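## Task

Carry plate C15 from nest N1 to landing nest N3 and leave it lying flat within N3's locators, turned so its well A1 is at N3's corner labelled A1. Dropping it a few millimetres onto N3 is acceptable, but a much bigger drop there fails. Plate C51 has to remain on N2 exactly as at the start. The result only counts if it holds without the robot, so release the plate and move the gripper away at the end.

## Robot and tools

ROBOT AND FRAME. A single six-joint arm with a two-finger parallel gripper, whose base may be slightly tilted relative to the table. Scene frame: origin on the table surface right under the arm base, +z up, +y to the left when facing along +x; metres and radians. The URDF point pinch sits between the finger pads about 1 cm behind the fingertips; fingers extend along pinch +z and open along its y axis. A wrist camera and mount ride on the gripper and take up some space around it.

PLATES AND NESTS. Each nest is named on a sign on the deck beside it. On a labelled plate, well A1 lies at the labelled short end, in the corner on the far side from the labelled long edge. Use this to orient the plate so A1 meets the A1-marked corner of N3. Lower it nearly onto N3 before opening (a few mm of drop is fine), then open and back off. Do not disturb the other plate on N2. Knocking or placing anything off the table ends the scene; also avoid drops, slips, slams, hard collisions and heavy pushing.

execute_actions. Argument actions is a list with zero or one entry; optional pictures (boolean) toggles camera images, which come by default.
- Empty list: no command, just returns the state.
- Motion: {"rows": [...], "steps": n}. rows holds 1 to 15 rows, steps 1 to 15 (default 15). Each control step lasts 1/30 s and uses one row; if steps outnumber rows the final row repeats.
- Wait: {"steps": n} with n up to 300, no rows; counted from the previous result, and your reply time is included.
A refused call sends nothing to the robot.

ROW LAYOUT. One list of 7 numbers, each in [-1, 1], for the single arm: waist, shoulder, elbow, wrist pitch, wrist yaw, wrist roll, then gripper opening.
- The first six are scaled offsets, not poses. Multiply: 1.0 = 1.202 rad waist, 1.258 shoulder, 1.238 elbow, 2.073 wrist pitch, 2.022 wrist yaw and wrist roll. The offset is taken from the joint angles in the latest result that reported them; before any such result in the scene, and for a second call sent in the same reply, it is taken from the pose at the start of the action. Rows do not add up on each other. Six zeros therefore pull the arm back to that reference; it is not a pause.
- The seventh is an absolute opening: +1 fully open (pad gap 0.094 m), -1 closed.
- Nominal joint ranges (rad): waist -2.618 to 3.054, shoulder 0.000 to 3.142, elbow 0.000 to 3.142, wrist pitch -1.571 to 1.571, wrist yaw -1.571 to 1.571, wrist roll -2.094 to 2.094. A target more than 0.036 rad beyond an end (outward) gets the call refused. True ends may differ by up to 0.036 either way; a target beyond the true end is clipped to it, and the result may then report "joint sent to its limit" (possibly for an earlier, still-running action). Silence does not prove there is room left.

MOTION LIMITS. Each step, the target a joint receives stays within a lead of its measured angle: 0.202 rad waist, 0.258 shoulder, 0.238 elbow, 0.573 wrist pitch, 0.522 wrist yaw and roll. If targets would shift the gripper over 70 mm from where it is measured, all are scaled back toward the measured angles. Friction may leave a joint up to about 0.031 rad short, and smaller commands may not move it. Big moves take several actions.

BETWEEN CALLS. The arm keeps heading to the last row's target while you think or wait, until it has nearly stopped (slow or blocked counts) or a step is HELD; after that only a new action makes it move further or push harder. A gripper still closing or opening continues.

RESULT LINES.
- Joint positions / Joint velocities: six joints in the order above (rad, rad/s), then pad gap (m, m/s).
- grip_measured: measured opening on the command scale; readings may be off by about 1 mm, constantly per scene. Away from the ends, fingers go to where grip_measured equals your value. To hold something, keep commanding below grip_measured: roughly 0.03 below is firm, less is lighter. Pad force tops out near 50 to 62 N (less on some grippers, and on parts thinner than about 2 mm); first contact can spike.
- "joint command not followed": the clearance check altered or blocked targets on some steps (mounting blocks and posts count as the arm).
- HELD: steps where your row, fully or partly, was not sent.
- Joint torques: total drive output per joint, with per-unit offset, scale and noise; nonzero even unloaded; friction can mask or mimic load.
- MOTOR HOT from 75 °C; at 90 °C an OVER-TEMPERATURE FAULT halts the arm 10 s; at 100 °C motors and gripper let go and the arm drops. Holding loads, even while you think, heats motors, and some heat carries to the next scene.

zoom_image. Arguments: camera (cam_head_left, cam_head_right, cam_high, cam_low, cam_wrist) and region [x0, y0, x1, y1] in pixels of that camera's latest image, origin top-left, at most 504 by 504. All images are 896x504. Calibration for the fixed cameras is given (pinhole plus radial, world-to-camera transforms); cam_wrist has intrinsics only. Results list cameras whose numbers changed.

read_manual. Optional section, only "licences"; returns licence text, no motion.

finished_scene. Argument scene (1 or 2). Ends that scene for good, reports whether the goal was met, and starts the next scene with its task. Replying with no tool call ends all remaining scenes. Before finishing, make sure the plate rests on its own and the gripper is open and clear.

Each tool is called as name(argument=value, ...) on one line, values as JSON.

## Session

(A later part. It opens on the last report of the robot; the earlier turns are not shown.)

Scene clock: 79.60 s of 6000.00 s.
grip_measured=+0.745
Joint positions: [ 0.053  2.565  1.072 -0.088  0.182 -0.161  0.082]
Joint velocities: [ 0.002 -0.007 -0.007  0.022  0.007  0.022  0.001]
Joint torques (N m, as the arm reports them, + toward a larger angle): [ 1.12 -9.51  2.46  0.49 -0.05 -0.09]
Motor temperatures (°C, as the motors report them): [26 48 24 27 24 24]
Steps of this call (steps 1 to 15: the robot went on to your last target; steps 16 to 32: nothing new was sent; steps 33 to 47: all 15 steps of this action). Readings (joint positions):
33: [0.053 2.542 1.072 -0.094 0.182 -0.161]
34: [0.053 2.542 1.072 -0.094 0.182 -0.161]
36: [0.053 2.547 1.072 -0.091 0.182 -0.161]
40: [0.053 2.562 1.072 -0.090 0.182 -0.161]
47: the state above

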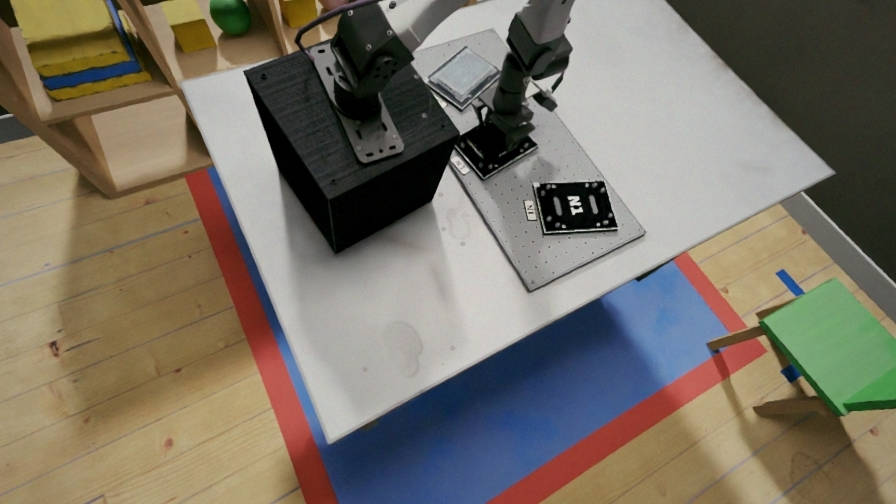

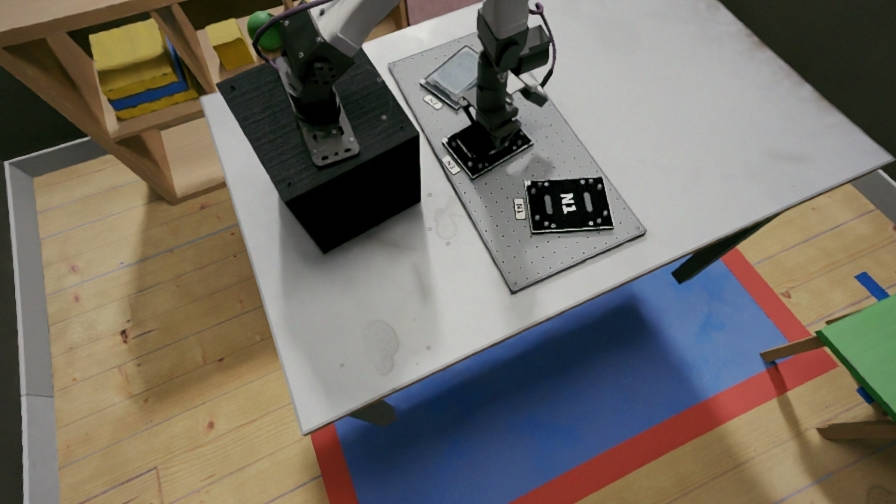

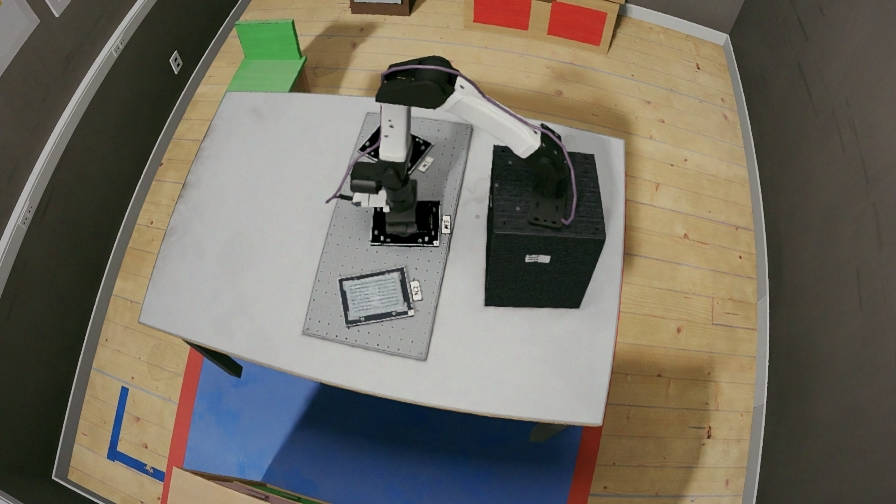

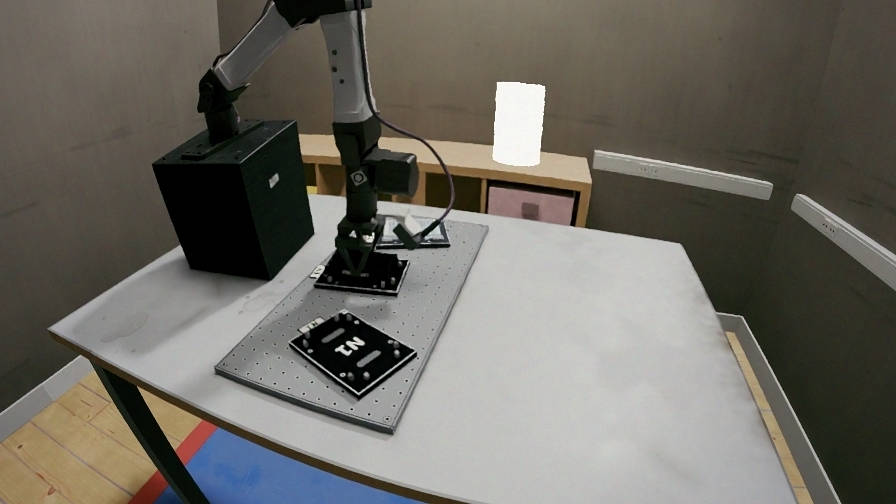

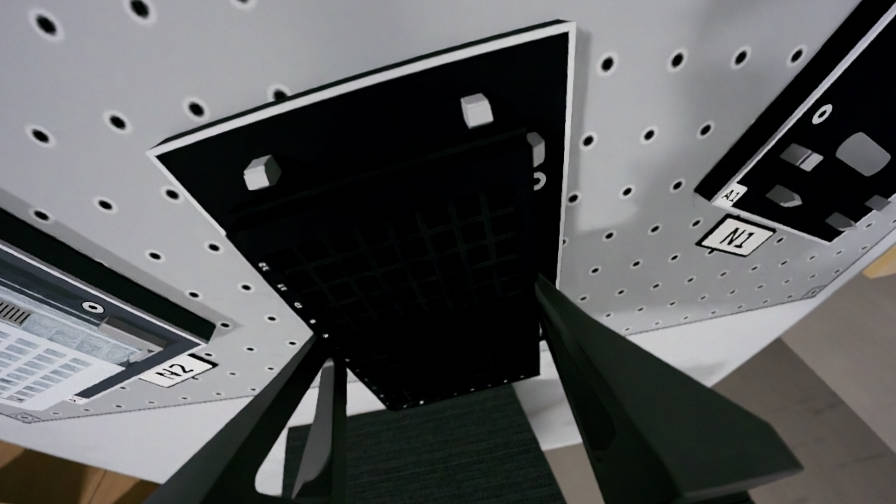

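execute_actions(actions=[{"rows":[[0,0,0,0.005,0,0,0.71],[0,0,0,0.009,0,0,0.71],[0,0,0,0.011,0,0,0.71],[0,0,0,0.011,0,0,0.71],[0,0,0,0.011,0,0,0.71],[0,0,0,0.011,0,0,0.71],[0,0,0,0.011,0,0,0.71],[0,0,0,0.011,0,0,0.71]]}])

Scene clock: 81.00 s of 6000.00 s.
grip_measured=+0.745
Joint positions: [ 0.053  2.565  1.072 -0.079  0.182 -0.161  0.082]
Joint velocities: [-0.007 -0.002 -0.007  0.007  0.037 -0.037 -0.   ]
Joint torques (N m, as the arm reports them, + toward a larger angle): [  1.1  -10.81   2.44   0.57  -0.06  -0.1 ]
Motor temperatures (°C, as the motors report them): [26 48 24 27 24 24]
Steps of this call (steps 1 to 15: the robot went on to your last target; steps 16 to 27: nothing new was sent; steps 28 to 42: all 15 steps of this action). Readings (joint positions):
28: [0.053 2.565 1.072 -0.088 0.182 -0.161]
29: [0.053 2.565 1.072 -0.087 0.182 -0.161]
31: [0.053 2.565 1.072 -0.084 0.182 -0.161]
35: [0.053 2.565 1.072 -0.079 0.182 -0.161]
42: the state above

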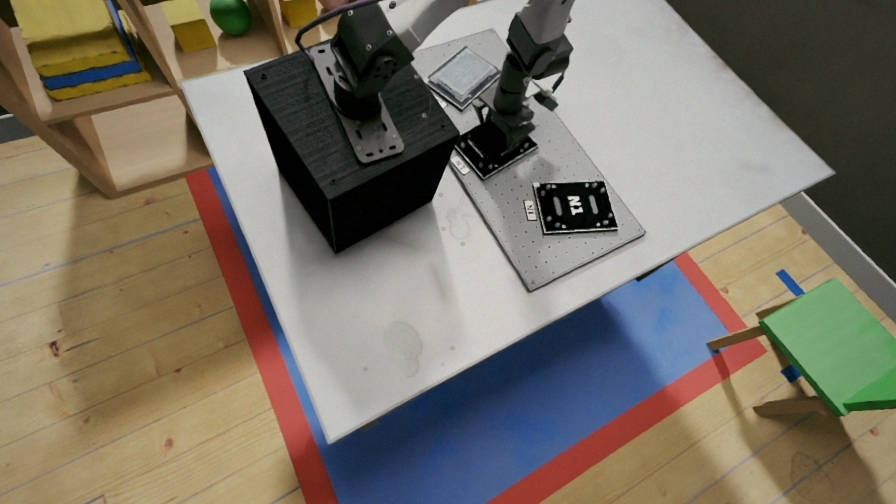

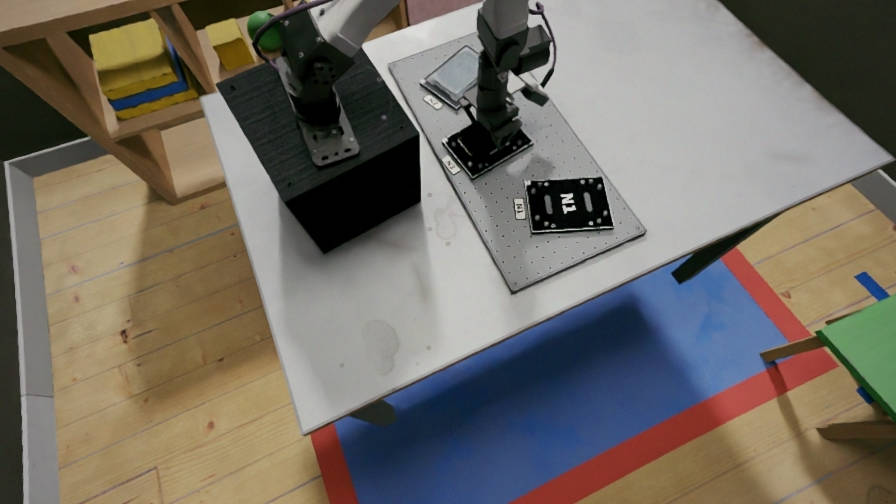

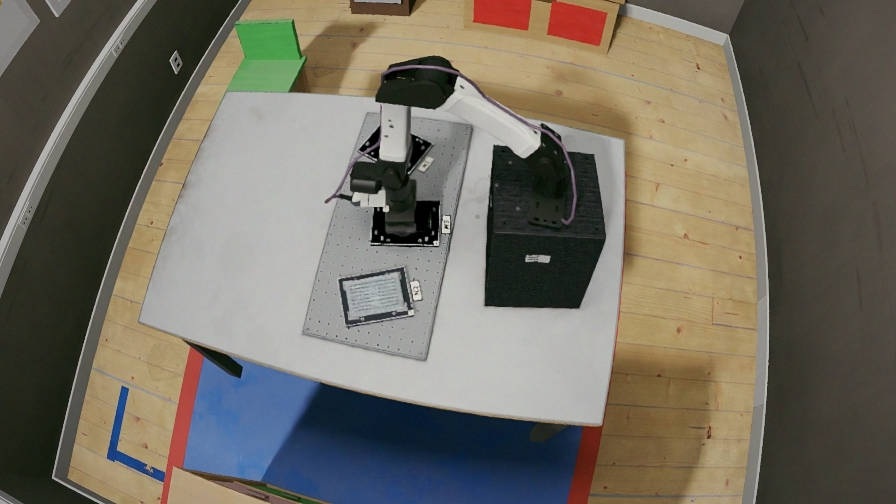

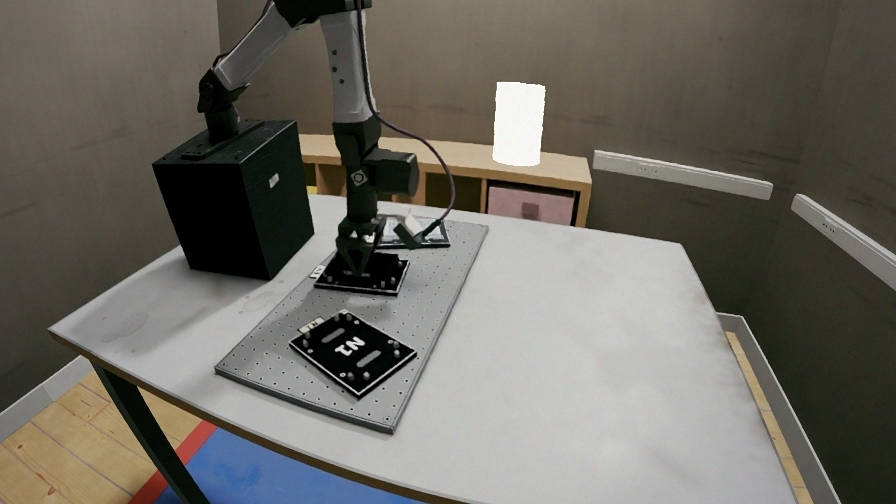

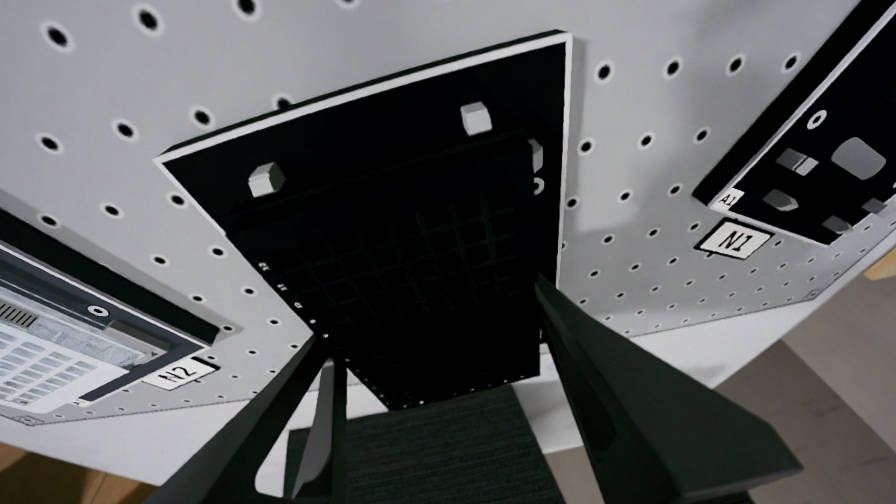

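execute_actions(actions=[{"rows":[[0,0.012,0,0.006,0,0,0.71],[0,0.02,0,0.009,0,0,0.71],[0,0.024,0,0.011,0,0,0.71],[0,0.026,0,0.013,0,0,0.71],[0,0.028,0,0.015,0,0,0.71],[0,0.03,0,0.017,0,0,0.71],[0,0.032,0,0.018,0,0,0.71],[0,0.033,0,0.019,0,0,0.71]]}])

Scene clock: 82.60 s of 6000.00 s.
grip_measured=+0.745
Joint positions: [ 0.053  2.586  1.072 -0.052  0.184 -0.161  0.082]
Joint velocities: [ 0.012  0.002 -0.012 -0.007 -0.037  0.066  0.001]
Joint torques (N m, as the arm reports them, + toward a larger angle): [ 1.13 -9.21  2.34  0.59 -0.06 -0.1 ]
Motor temperatures (°C, as the motors report them): [26 48 24 27 24 24]
Steps of this call (steps 1 to 15: the robot went on to your last target; steps 16 to 33: nothing new was sent; steps 34 to 48: all 15 steps of this action). Readings (joint positions):
34: [0.053 2.565 1.072 -0.079 0.182 -0.161]
35: [0.053 2.565 1.072 -0.079 0.182 -0.161]
37: [0.053 2.568 1.072 -0.075 0.182 -0.161]
41: [0.053 2.583 1.072 -0.059 0.184 -0.161]
48: the state above

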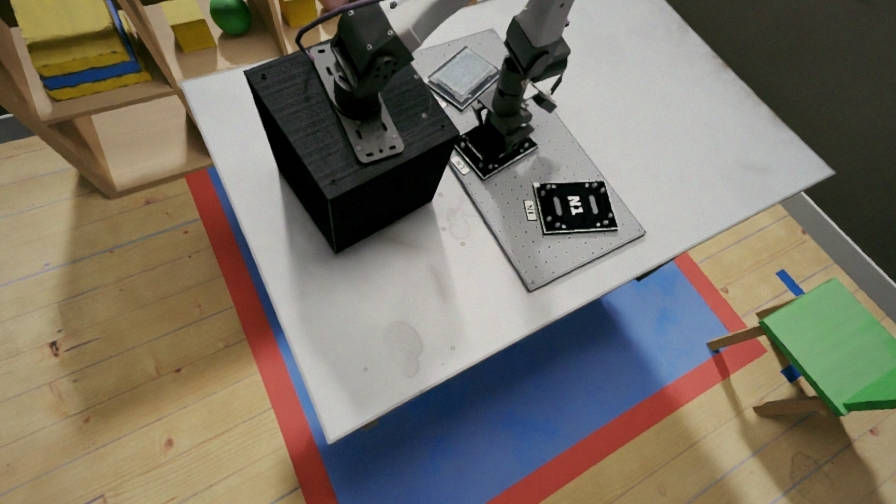

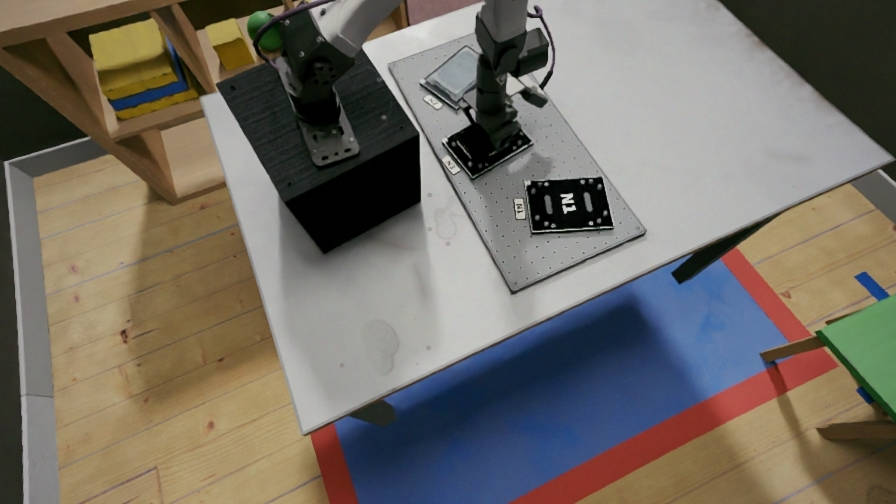

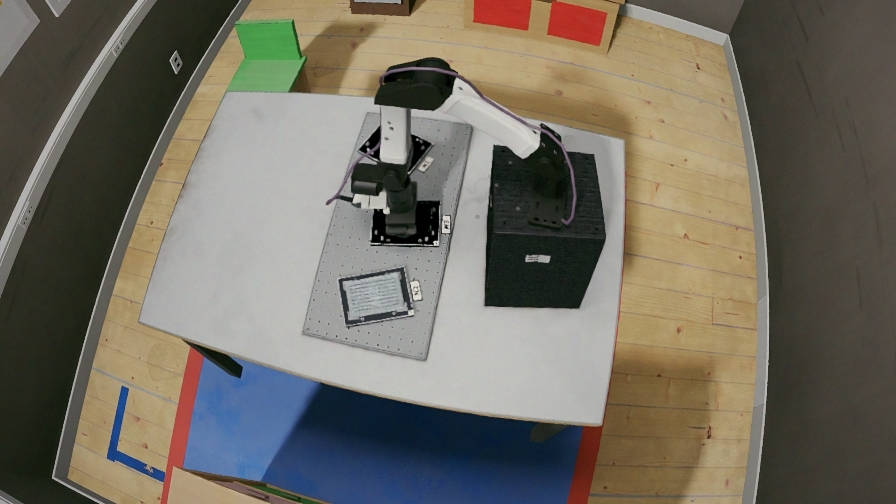

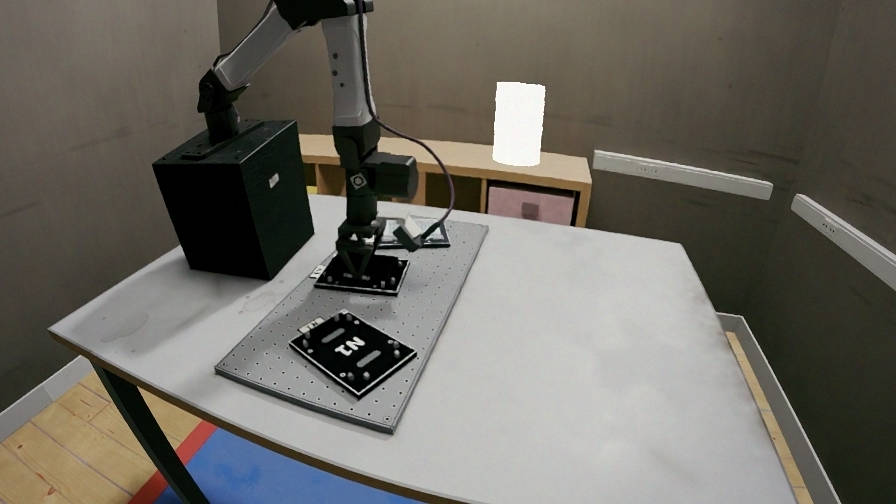

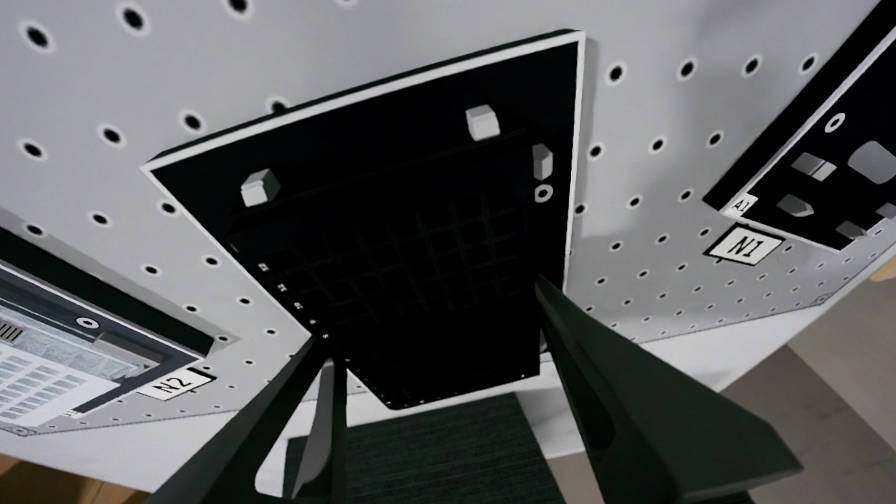

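Matches the seated reference closely. Release.

execute_actions(actions=[{"rows":[[0,0,0,0,0,0,0.8],[0,0,0,0,0,0,0.9],[0,0,0,0,0,0,1],[0,0,0,0,0,0,1],[0,0,0,0,0,0,1],[0,0,0,0,0,0,1],[0,-0.02,0,-0.01,0,0,1],[0,-0.04,-0.01,-0.02,0,0,1],[0,-0.06,-0.02,-0.03,0,0,1],[0,-0.09,-0.03,-0.04,0,0,1],[0,-0.12,-0.04,-0.05,0,0,1],[0,-0.15,-0.05,-0.06,0,0,1]]}])

execute_actions(actions=[{"rows":[[0,-0.05,0,0,0,0,1],[0,-0.1,0,0,0,0,1],[0,-0.15,0,0,0,0,1],[0,-0.2,0,0,0,0,1],[0,-0.25,0,0,0,0,1],[0,-0.3,0,0,0,0,1],[0,-0.35,0,0,0,0,1]]}])

zoom_image(camera="cam_high", region=[340,170,470,270])

zoom_image(camera="cam_low", region=[290,230,440,315])

Scene clock: 84.87 s of 6000.00 s.
grip_measured=+1.000
Joint positions: [ 0.053  2.425  1.023 -0.146  0.184 -0.161  0.094]
Joint velocities: [ 0.007 -0.481 -0.012  0.051 -0.007 -0.095  0.   ]
Joint torques (N m, as the arm reports them, + toward a larger angle): [  1.11 -10.43   2.1    0.17  -0.05  -0.1 ]
Motor temperatures (°C, as the motors report them): [26 48 24 27 24 24]
Steps of this call (steps 1 to 15: the robot went on to your last target; steps 16 to 53: nothing new was sent; steps 54 to 68: all 15 steps of this action). Readings (joint positions):
54: [0.053 2.586 1.072 -0.051 0.184 -0.161]
55: [0.053 2.586 1.072 -0.051 0.184 -0.161]
57: [0.053 2.586 1.072 -0.051 0.184 -0.161]
61: [0.053 2.583 1.072 -0.058 0.184 -0.161]
68: the state above

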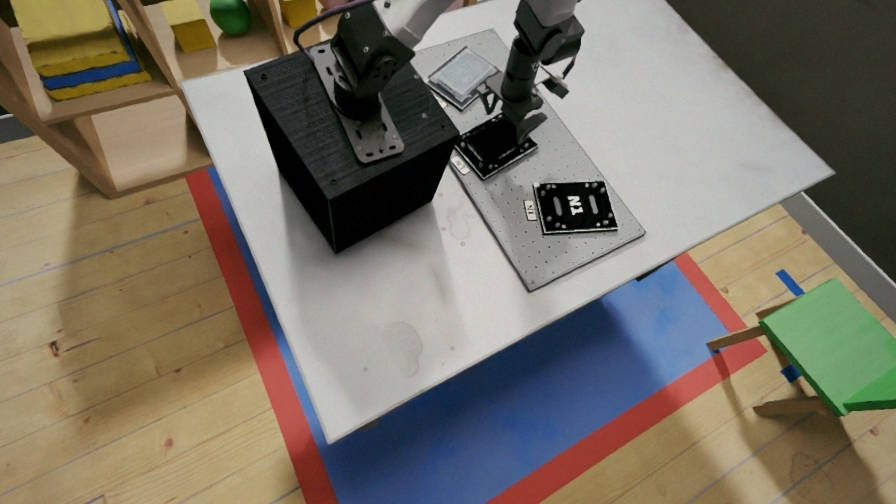

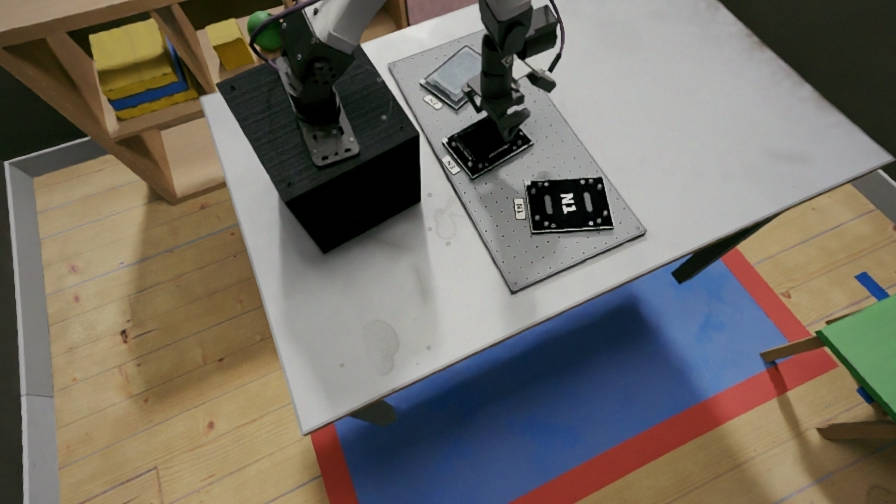

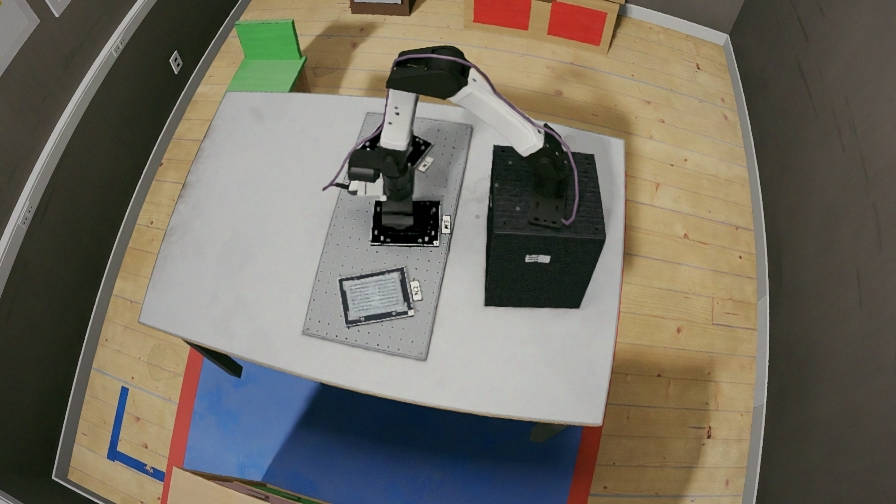

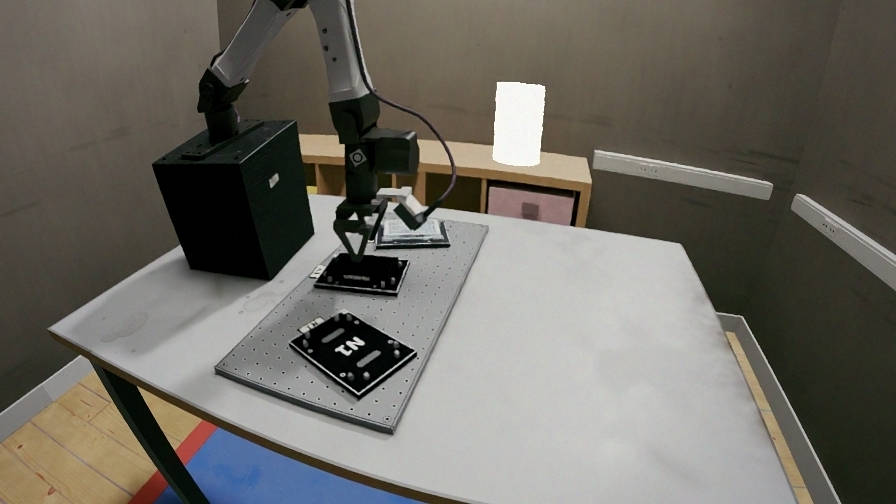

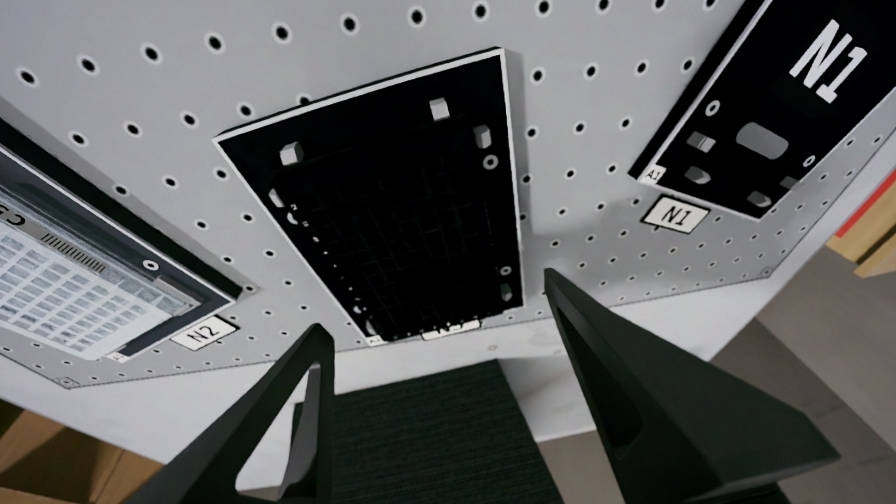

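Scene clock: 85.37 s of 6000.00 s.
grip_measured=+1.000
Joint positions: [ 0.053  1.968  1.034 -0.127  0.184 -0.161  0.094]
Joint velocities: [-0.002  0.042 -0.007 -0.242  0.007  0.022  0.   ]
Joint torques (N m, as the arm reports them, + toward a larger angle): [ 1.06 -9.06  5.25  1.61 -0.09 -0.1 ]
Motor temperatures (°C, as the motors report them): [26 48 24 27 24 24]
Steps of this call (steps 1 to 15: all 15 steps of this action). Readings (joint positions):
1: [0.053 2.409 1.023 -0.145 0.184 -0.161]
2: [0.053 2.389 1.023 -0.147 0.184 -0.161]
4: [0.053 2.323 1.020 -0.159 0.184 -0.161]
8: [0.053 2.108 1.019 -0.161 0.184 -0.161]
15: the state above

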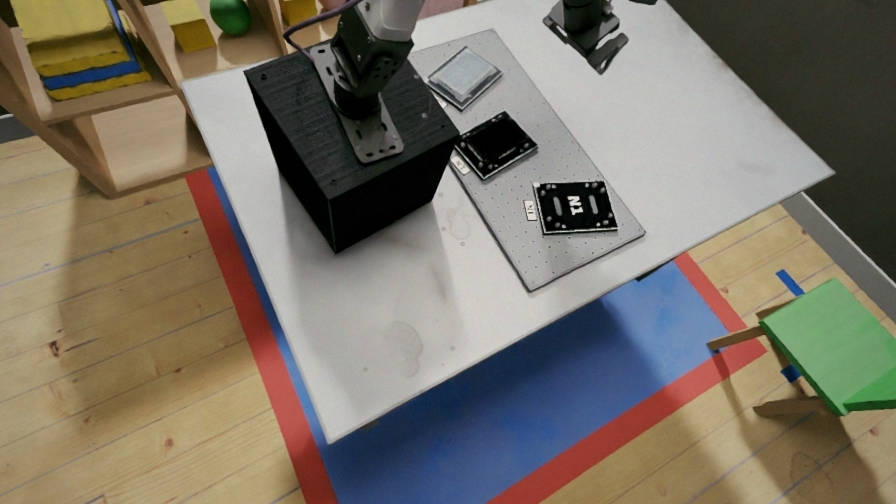

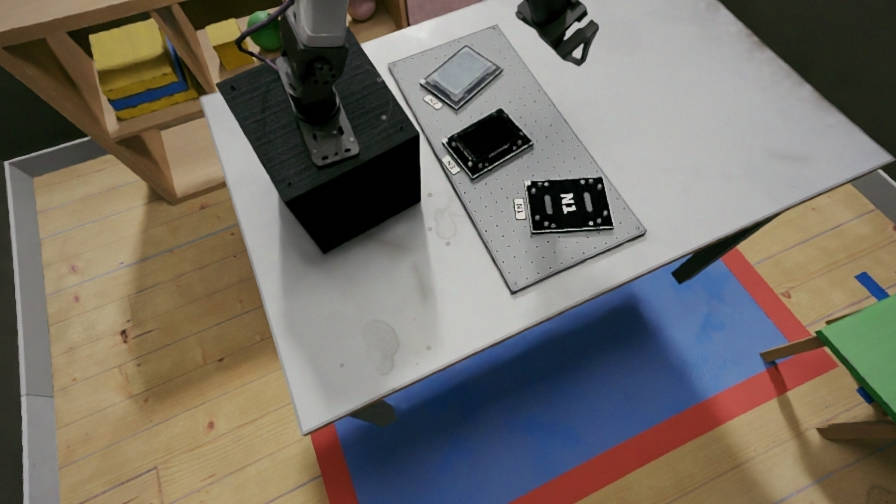

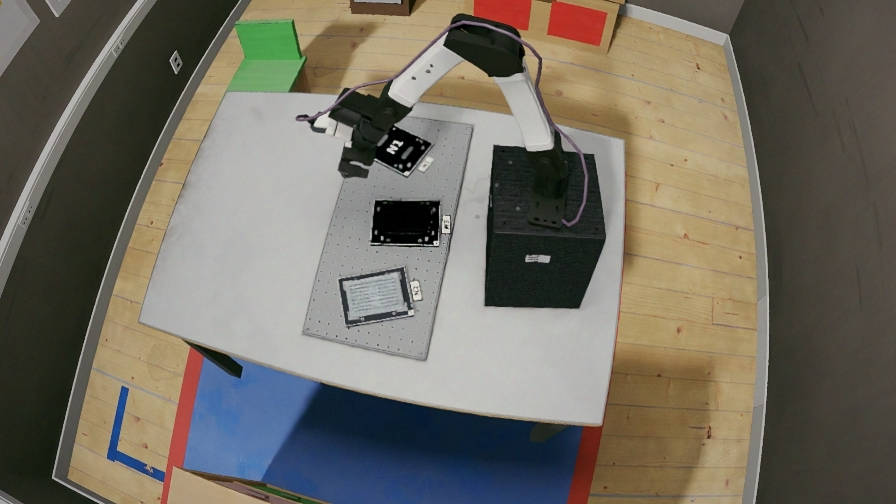

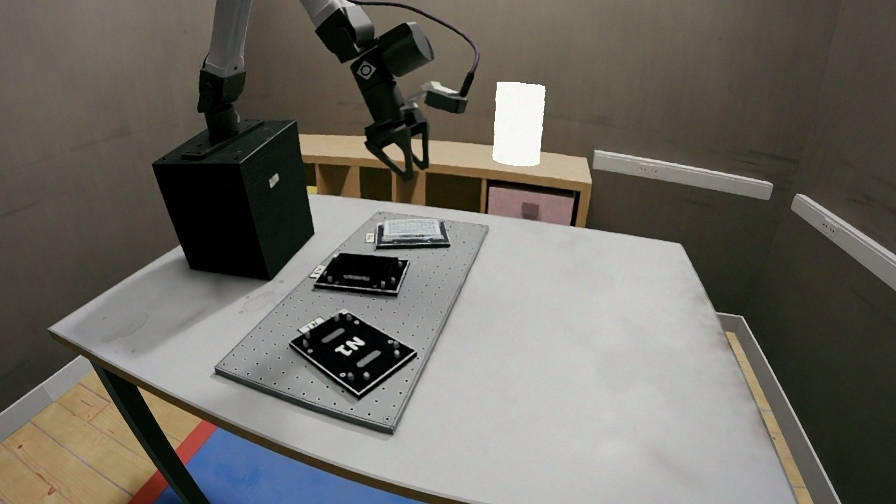

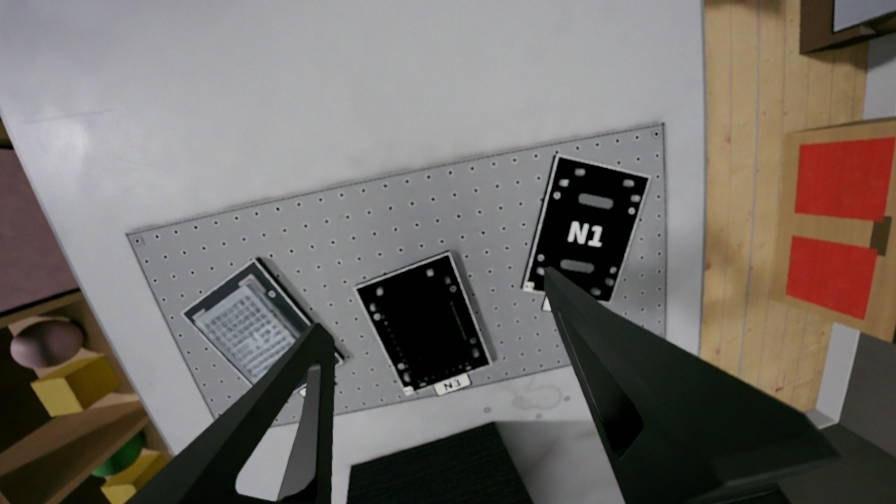

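Region (340, 170, 470, 270) of cam_high's 896x504 image, scaled by 3.877, with more detail than that image has; it fills the top 388 rows of this view, and the rest is white.

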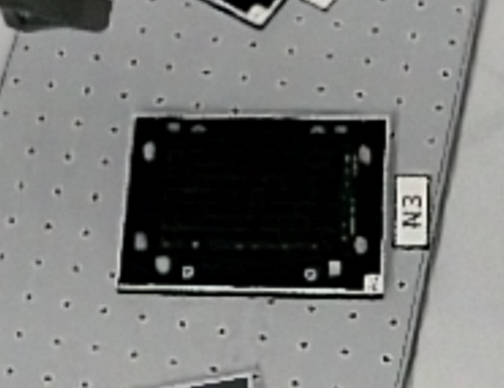

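Region (290, 230, 440, 315) of cam_low's 896x504 image, scaled by 3.360, with more detail than that image has; it fills the top 286 rows of this view, and the rest is white.

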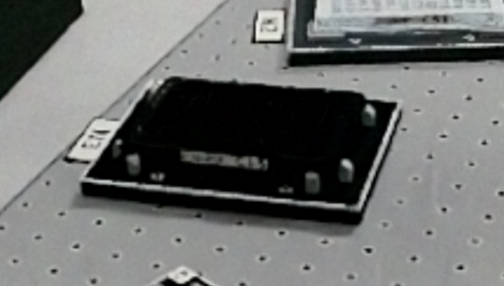

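finished_scene(scene=2)

The scene is finished: the task was done.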